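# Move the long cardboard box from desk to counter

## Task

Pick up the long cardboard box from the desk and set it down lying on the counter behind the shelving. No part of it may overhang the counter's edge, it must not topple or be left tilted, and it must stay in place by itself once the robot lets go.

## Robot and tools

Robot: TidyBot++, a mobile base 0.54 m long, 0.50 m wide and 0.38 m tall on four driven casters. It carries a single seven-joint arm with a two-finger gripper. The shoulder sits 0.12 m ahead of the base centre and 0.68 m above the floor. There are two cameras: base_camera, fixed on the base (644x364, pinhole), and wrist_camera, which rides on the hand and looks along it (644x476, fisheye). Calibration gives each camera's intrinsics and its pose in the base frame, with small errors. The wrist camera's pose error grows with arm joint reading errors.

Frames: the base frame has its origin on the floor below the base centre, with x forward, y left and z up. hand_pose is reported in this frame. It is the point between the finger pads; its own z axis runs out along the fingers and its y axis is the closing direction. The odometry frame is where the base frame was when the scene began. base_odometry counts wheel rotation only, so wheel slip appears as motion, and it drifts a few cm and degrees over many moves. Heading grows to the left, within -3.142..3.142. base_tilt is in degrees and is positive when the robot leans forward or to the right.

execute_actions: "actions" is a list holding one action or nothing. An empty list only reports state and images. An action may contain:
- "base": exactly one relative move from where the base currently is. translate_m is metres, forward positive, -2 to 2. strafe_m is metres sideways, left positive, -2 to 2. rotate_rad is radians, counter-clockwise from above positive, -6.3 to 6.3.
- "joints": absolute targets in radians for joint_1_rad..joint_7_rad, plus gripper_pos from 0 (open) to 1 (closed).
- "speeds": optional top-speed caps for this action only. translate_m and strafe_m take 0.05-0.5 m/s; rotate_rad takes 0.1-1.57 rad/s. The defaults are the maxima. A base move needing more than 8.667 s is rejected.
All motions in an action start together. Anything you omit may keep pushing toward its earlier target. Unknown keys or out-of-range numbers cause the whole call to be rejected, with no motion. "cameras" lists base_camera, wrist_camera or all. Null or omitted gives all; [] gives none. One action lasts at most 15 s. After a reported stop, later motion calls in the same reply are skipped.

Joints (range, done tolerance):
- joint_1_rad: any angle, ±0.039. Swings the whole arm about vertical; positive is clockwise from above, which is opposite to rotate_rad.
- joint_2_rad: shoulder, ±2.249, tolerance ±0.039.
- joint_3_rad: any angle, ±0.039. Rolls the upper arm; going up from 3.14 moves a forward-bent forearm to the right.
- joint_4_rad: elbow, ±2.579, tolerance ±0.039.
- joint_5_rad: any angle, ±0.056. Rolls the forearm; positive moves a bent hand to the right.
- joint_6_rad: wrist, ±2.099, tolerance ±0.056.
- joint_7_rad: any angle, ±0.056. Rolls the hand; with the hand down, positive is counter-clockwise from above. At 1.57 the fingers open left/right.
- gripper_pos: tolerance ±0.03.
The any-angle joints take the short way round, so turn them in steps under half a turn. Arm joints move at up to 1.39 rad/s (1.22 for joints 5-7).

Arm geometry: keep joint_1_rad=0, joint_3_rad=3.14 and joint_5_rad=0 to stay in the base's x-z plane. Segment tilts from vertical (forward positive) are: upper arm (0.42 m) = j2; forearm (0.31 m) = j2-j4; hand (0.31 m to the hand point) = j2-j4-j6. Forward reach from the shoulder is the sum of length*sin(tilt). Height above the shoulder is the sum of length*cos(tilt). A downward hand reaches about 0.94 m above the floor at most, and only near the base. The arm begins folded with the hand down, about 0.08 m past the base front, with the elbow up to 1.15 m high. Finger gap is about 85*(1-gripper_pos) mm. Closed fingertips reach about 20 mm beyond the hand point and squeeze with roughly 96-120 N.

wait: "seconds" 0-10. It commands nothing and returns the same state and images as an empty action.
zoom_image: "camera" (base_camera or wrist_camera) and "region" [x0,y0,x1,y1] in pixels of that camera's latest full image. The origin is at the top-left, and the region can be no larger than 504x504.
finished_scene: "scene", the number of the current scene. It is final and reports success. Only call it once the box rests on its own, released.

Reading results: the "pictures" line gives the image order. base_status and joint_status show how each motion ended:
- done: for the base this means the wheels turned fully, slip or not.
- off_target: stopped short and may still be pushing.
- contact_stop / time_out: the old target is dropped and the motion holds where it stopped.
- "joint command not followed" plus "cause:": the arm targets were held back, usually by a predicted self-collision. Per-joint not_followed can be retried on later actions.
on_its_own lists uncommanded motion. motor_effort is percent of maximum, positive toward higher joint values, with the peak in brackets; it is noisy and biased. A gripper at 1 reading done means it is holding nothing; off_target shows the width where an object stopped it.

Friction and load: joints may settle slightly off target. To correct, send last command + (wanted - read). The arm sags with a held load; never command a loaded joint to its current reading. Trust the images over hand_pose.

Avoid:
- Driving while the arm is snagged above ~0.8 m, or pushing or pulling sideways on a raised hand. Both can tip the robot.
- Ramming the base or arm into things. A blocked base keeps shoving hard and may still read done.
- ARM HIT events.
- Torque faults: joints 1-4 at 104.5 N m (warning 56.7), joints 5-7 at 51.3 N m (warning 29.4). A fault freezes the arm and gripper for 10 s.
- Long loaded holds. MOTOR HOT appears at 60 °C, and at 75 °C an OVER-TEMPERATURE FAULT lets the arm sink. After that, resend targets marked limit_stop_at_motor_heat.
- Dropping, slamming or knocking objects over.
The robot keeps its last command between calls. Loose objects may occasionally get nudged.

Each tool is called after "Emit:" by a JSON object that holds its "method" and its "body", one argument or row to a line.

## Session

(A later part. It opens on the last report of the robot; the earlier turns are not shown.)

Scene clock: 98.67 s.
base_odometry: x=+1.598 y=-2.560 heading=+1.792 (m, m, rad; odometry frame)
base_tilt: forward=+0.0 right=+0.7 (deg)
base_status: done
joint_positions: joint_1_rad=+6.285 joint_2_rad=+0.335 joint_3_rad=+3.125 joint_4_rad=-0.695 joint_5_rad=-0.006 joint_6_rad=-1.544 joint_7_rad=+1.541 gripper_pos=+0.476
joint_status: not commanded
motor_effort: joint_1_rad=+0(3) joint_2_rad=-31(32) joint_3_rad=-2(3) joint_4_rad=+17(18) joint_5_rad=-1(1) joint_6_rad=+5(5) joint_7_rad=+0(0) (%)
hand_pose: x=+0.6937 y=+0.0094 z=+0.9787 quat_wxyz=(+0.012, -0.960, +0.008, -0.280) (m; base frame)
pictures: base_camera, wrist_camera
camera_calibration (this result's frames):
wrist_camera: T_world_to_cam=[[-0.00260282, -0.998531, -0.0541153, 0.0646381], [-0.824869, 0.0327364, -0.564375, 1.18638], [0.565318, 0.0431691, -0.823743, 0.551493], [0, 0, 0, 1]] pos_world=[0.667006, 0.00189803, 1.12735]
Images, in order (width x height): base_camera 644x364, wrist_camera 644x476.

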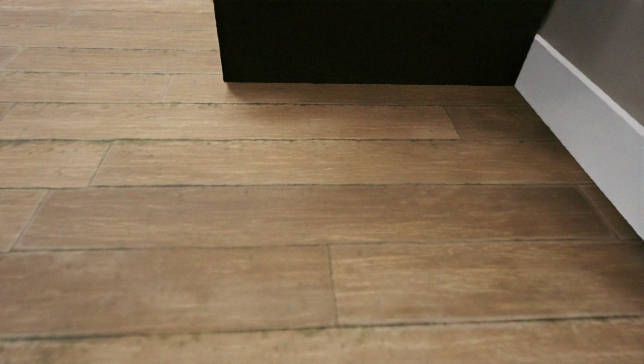

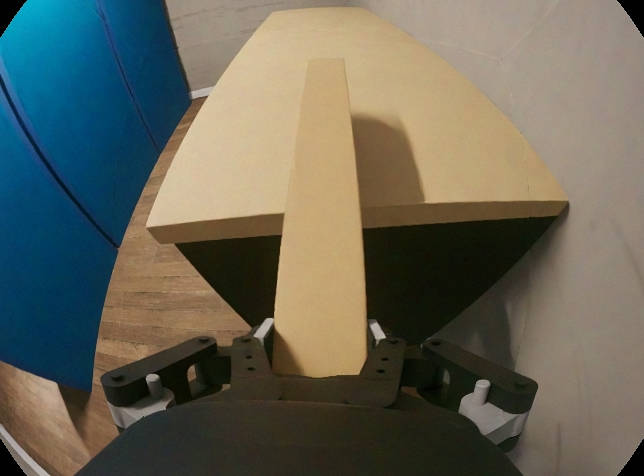

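Emit:
{"method": "execute_actions", "body": {
  "actions": [
    {"base":{"translate_m":0.56},"speeds":{"translate_m":0.2}}
  ]
}}

Scene clock: 102.50 s.
base_odometry: x=+1.476 y=-2.014 heading=+1.792 (m, m, rad; odometry frame)
base_tilt: forward=+0.0 right=+0.6 (deg)
base_status: done
joint_positions: joint_1_rad=+6.285 joint_2_rad=+0.337 joint_3_rad=+3.125 joint_4_rad=-0.694 joint_5_rad=-0.006 joint_6_rad=-1.546 joint_7_rad=+1.541 gripper_pos=+0.476
joint_status: not commanded
motor_effort: joint_1_rad=+0(1) joint_2_rad=-31(34) joint_3_rad=-2(2) joint_4_rad=+17(18) joint_5_rad=+0(0) joint_6_rad=+5(5) joint_7_rad=+0(0) (%)
hand_pose: x=+0.6940 y=+0.0094 z=+0.9777 quat_wxyz=(+0.011, -0.960, +0.008, -0.279) (m; base frame)
pictures: base_camera, wrist_camera
camera_calibration (this result's frames):
wrist_camera: T_world_to_cam=[[-0.00273604, -0.998532, -0.0540975, 0.0646534], [-0.826384, 0.0327203, -0.562156, 1.18491], [0.5631, 0.0431672, -0.82526, 0.553548], [0, 0, 0, 1]] pos_world=[0.667666, 0.00189273, 1.12642]
Images, in order (width x height): base_camera 644x364, wrist_camera 644x476.

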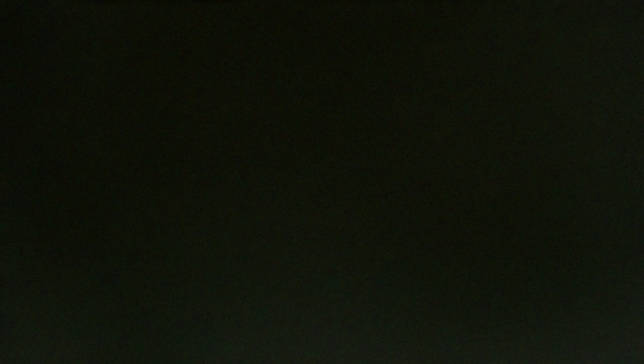

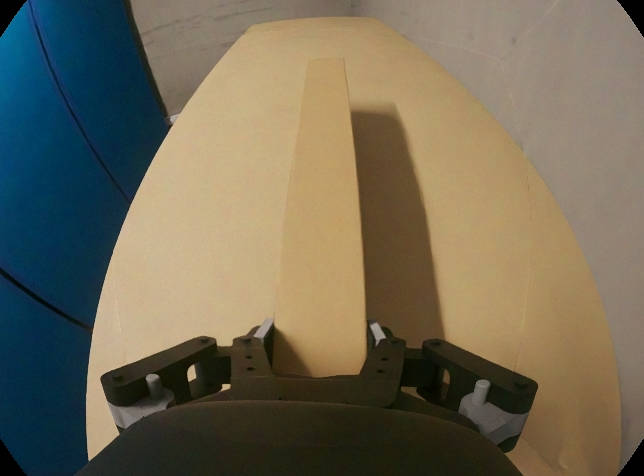

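Emit:
{"method": "execute_actions", "body": {
  "actions": [
    {"joints":{"joint_2_rad":0.41,"joint_6_rad":-1.5}}
  ]
}}

Scene clock: 103.67 s.
base_odometry: x=+1.476 y=-2.014 heading=+1.792 (m, m, rad; odometry frame)
base_tilt: forward=+0.0 right=+0.7 (deg)
base_status: not commanded
joint_positions: joint_1_rad=+6.285 joint_2_rad=+0.390 joint_3_rad=+3.125 joint_4_rad=-0.686 joint_5_rad=-0.006 joint_6_rad=-1.523 joint_7_rad=+1.540 gripper_pos=+0.476
joint_status: all done
motor_effort: joint_1_rad=+0(1) joint_2_rad=-29(34) joint_3_rad=-1(2) joint_4_rad=+17(18) joint_5_rad=+0(0) joint_6_rad=+7(6) joint_7_rad=+0(0) (%)
hand_pose: x=+0.7162 y=+0.0094 z=+0.9540 quat_wxyz=(+0.012, -0.963, +0.009, -0.268) (m; base frame)
pictures: base_camera, wrist_camera
camera_calibration (this result's frames):
wrist_camera: T_world_to_cam=[[-0.00499689, -0.998467, -0.0551187, 0.0660553], [-0.838407, 0.0342248, -0.54397, 1.18115], [0.545022, 0.0434938, -0.837293, 0.54588], [0, 0, 0, 1]] pos_world=[0.693094, 0.0017872, 1.10321]
Images, in order (width x height): base_camera 644x364, wrist_camera 644x476.

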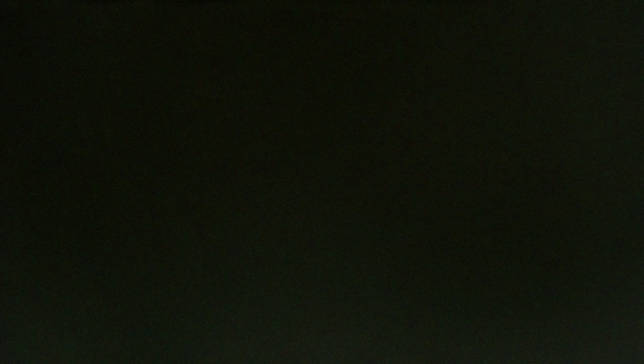

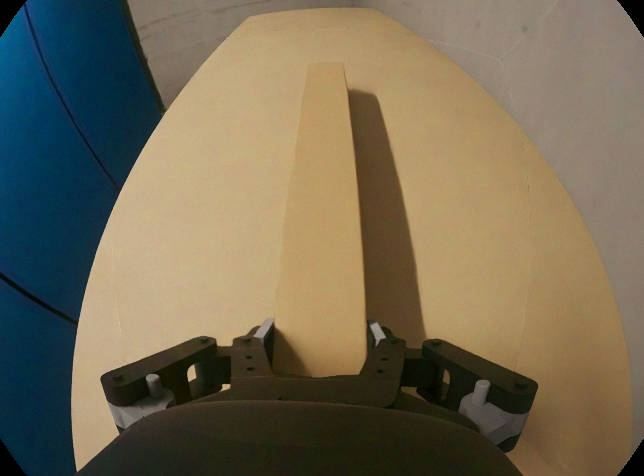

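Touching, it seems. Release, lift, and look back.

Emit:
{"method": "execute_actions", "body": {
  "actions": [
    {"joints":{"gripper_pos":0}}
  ],
  "cameras": []
}}

Emit:
{"method": "execute_actions", "body": {
  "actions": [
    {"joints":{"joint_2_rad":0.2,"joint_6_rad":-1.9}}
  ],
  "cameras": []
}}

Emit:
{"method": "execute_actions", "body": {
  "actions": [
    {"base":{"translate_m":-0.25}}
  ],
  "cameras": ["wrist_camera"]
}}

Scene clock: 105.83 s.
base_odometry: x=+1.476 y=-2.014 heading=+1.792 (m, m, rad; odometry frame)
base_tilt: forward=+0.0 right=+0.6 (deg)
base_status: not commanded
joint_positions: joint_1_rad=+6.285 joint_2_rad=+0.399 joint_3_rad=+3.125 joint_4_rad=-0.686 joint_5_rad=-0.006 joint_6_rad=-1.520 joint_7_rad=+1.540 gripper_pos=+0.000
joint_status: all done
motor_effort: joint_1_rad=+0(1) joint_2_rad=-33(33) joint_3_rad=-2(2) joint_4_rad=+17(17) joint_5_rad=-1(0) joint_6_rad=+5(7) joint_7_rad=-1(0) (%)
hand_pose: x=+0.7194 y=+0.0094 z=+0.9493 quat_wxyz=(+0.012, -0.964, +0.009, -0.265) (m; base frame)
pictures: none
No camera images: the call's "cameras" was empty. Leave "cameras" out to get every camera's image.

Scene clock: 107.43 s.
base_odometry: x=+1.476 y=-2.014 heading=+1.792 (m, m, rad; odometry frame)
base_tilt: forward=-0.1 right=+0.7 (deg)
base_status: not commanded
joint_positions: joint_1_rad=+6.285 joint_2_rad=+0.195 joint_3_rad=+3.125 joint_4_rad=-0.682 joint_5_rad=-0.006 joint_6_rad=-1.888 joint_7_rad=+1.540 gripper_pos=+0.000
joint_status: all done
motor_effort: joint_1_rad=+0(0) joint_2_rad=-22(36) joint_3_rad=-1(2) joint_4_rad=+15(18) joint_5_rad=-1(0) joint_6_rad=+3(5) joint_7_rad=+0(0) (%)
hand_pose: x=+0.5562 y=+0.0083 z=+1.0062 quat_wxyz=(+0.008, -0.982, +0.007, -0.187) (m; base frame)
pictures: none
No camera images: the call's "cameras" was empty. Leave "cameras" out to get every camera's image.

Scene clock: 109.23 s.
base_odometry: x=+1.530 y=-2.258 heading=+1.792 (m, m, rad; odometry frame)
base_tilt: forward=-0.1 right=+0.7 (deg)
base_status: done
joint_positions: joint_1_rad=+6.285 joint_2_rad=+0.195 joint_3_rad=+3.125 joint_4_rad=-0.682 joint_5_rad=-0.006 joint_6_rad=-1.888 joint_7_rad=+1.540 gripper_pos=+0.000
joint_status: not commanded
motor_effort: joint_1_rad=+0(2) joint_2_rad=-22(26) joint_3_rad=-2(3) joint_4_rad=+15(16) joint_5_rad=-1(1) joint_6_rad=+4(4) joint_7_rad=+0(0) (%)
hand_pose: x=+0.5564 y=+0.0085 z=+1.0059 quat_wxyz=(+0.008, -0.982, +0.007, -0.187) (m; base frame)
pictures: wrist_camera
camera_calibration (this result's frames):
wrist_camera: T_world_to_cam=[[-0.0096399, -0.998824, -0.0475093, 0.062139], [-0.917476, 0.0277298, -0.396824, 0.971513], [0.397675, 0.0397633, -0.916664, 0.83828], [0, 0, 0, 1]] pos_world=[0.558575, 0.00179322, 1.15689]
Images, in order (width x height): wrist_camera 644x476.

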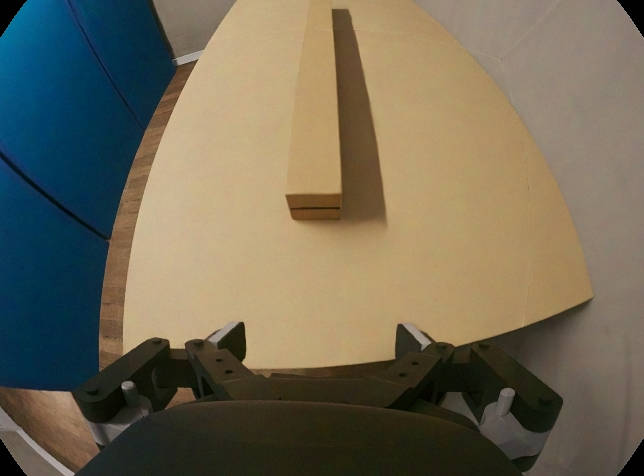

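Emit:
{"method": "finished_scene", "body": {
  "scene": 1
}}

The scene is finished: the task was done.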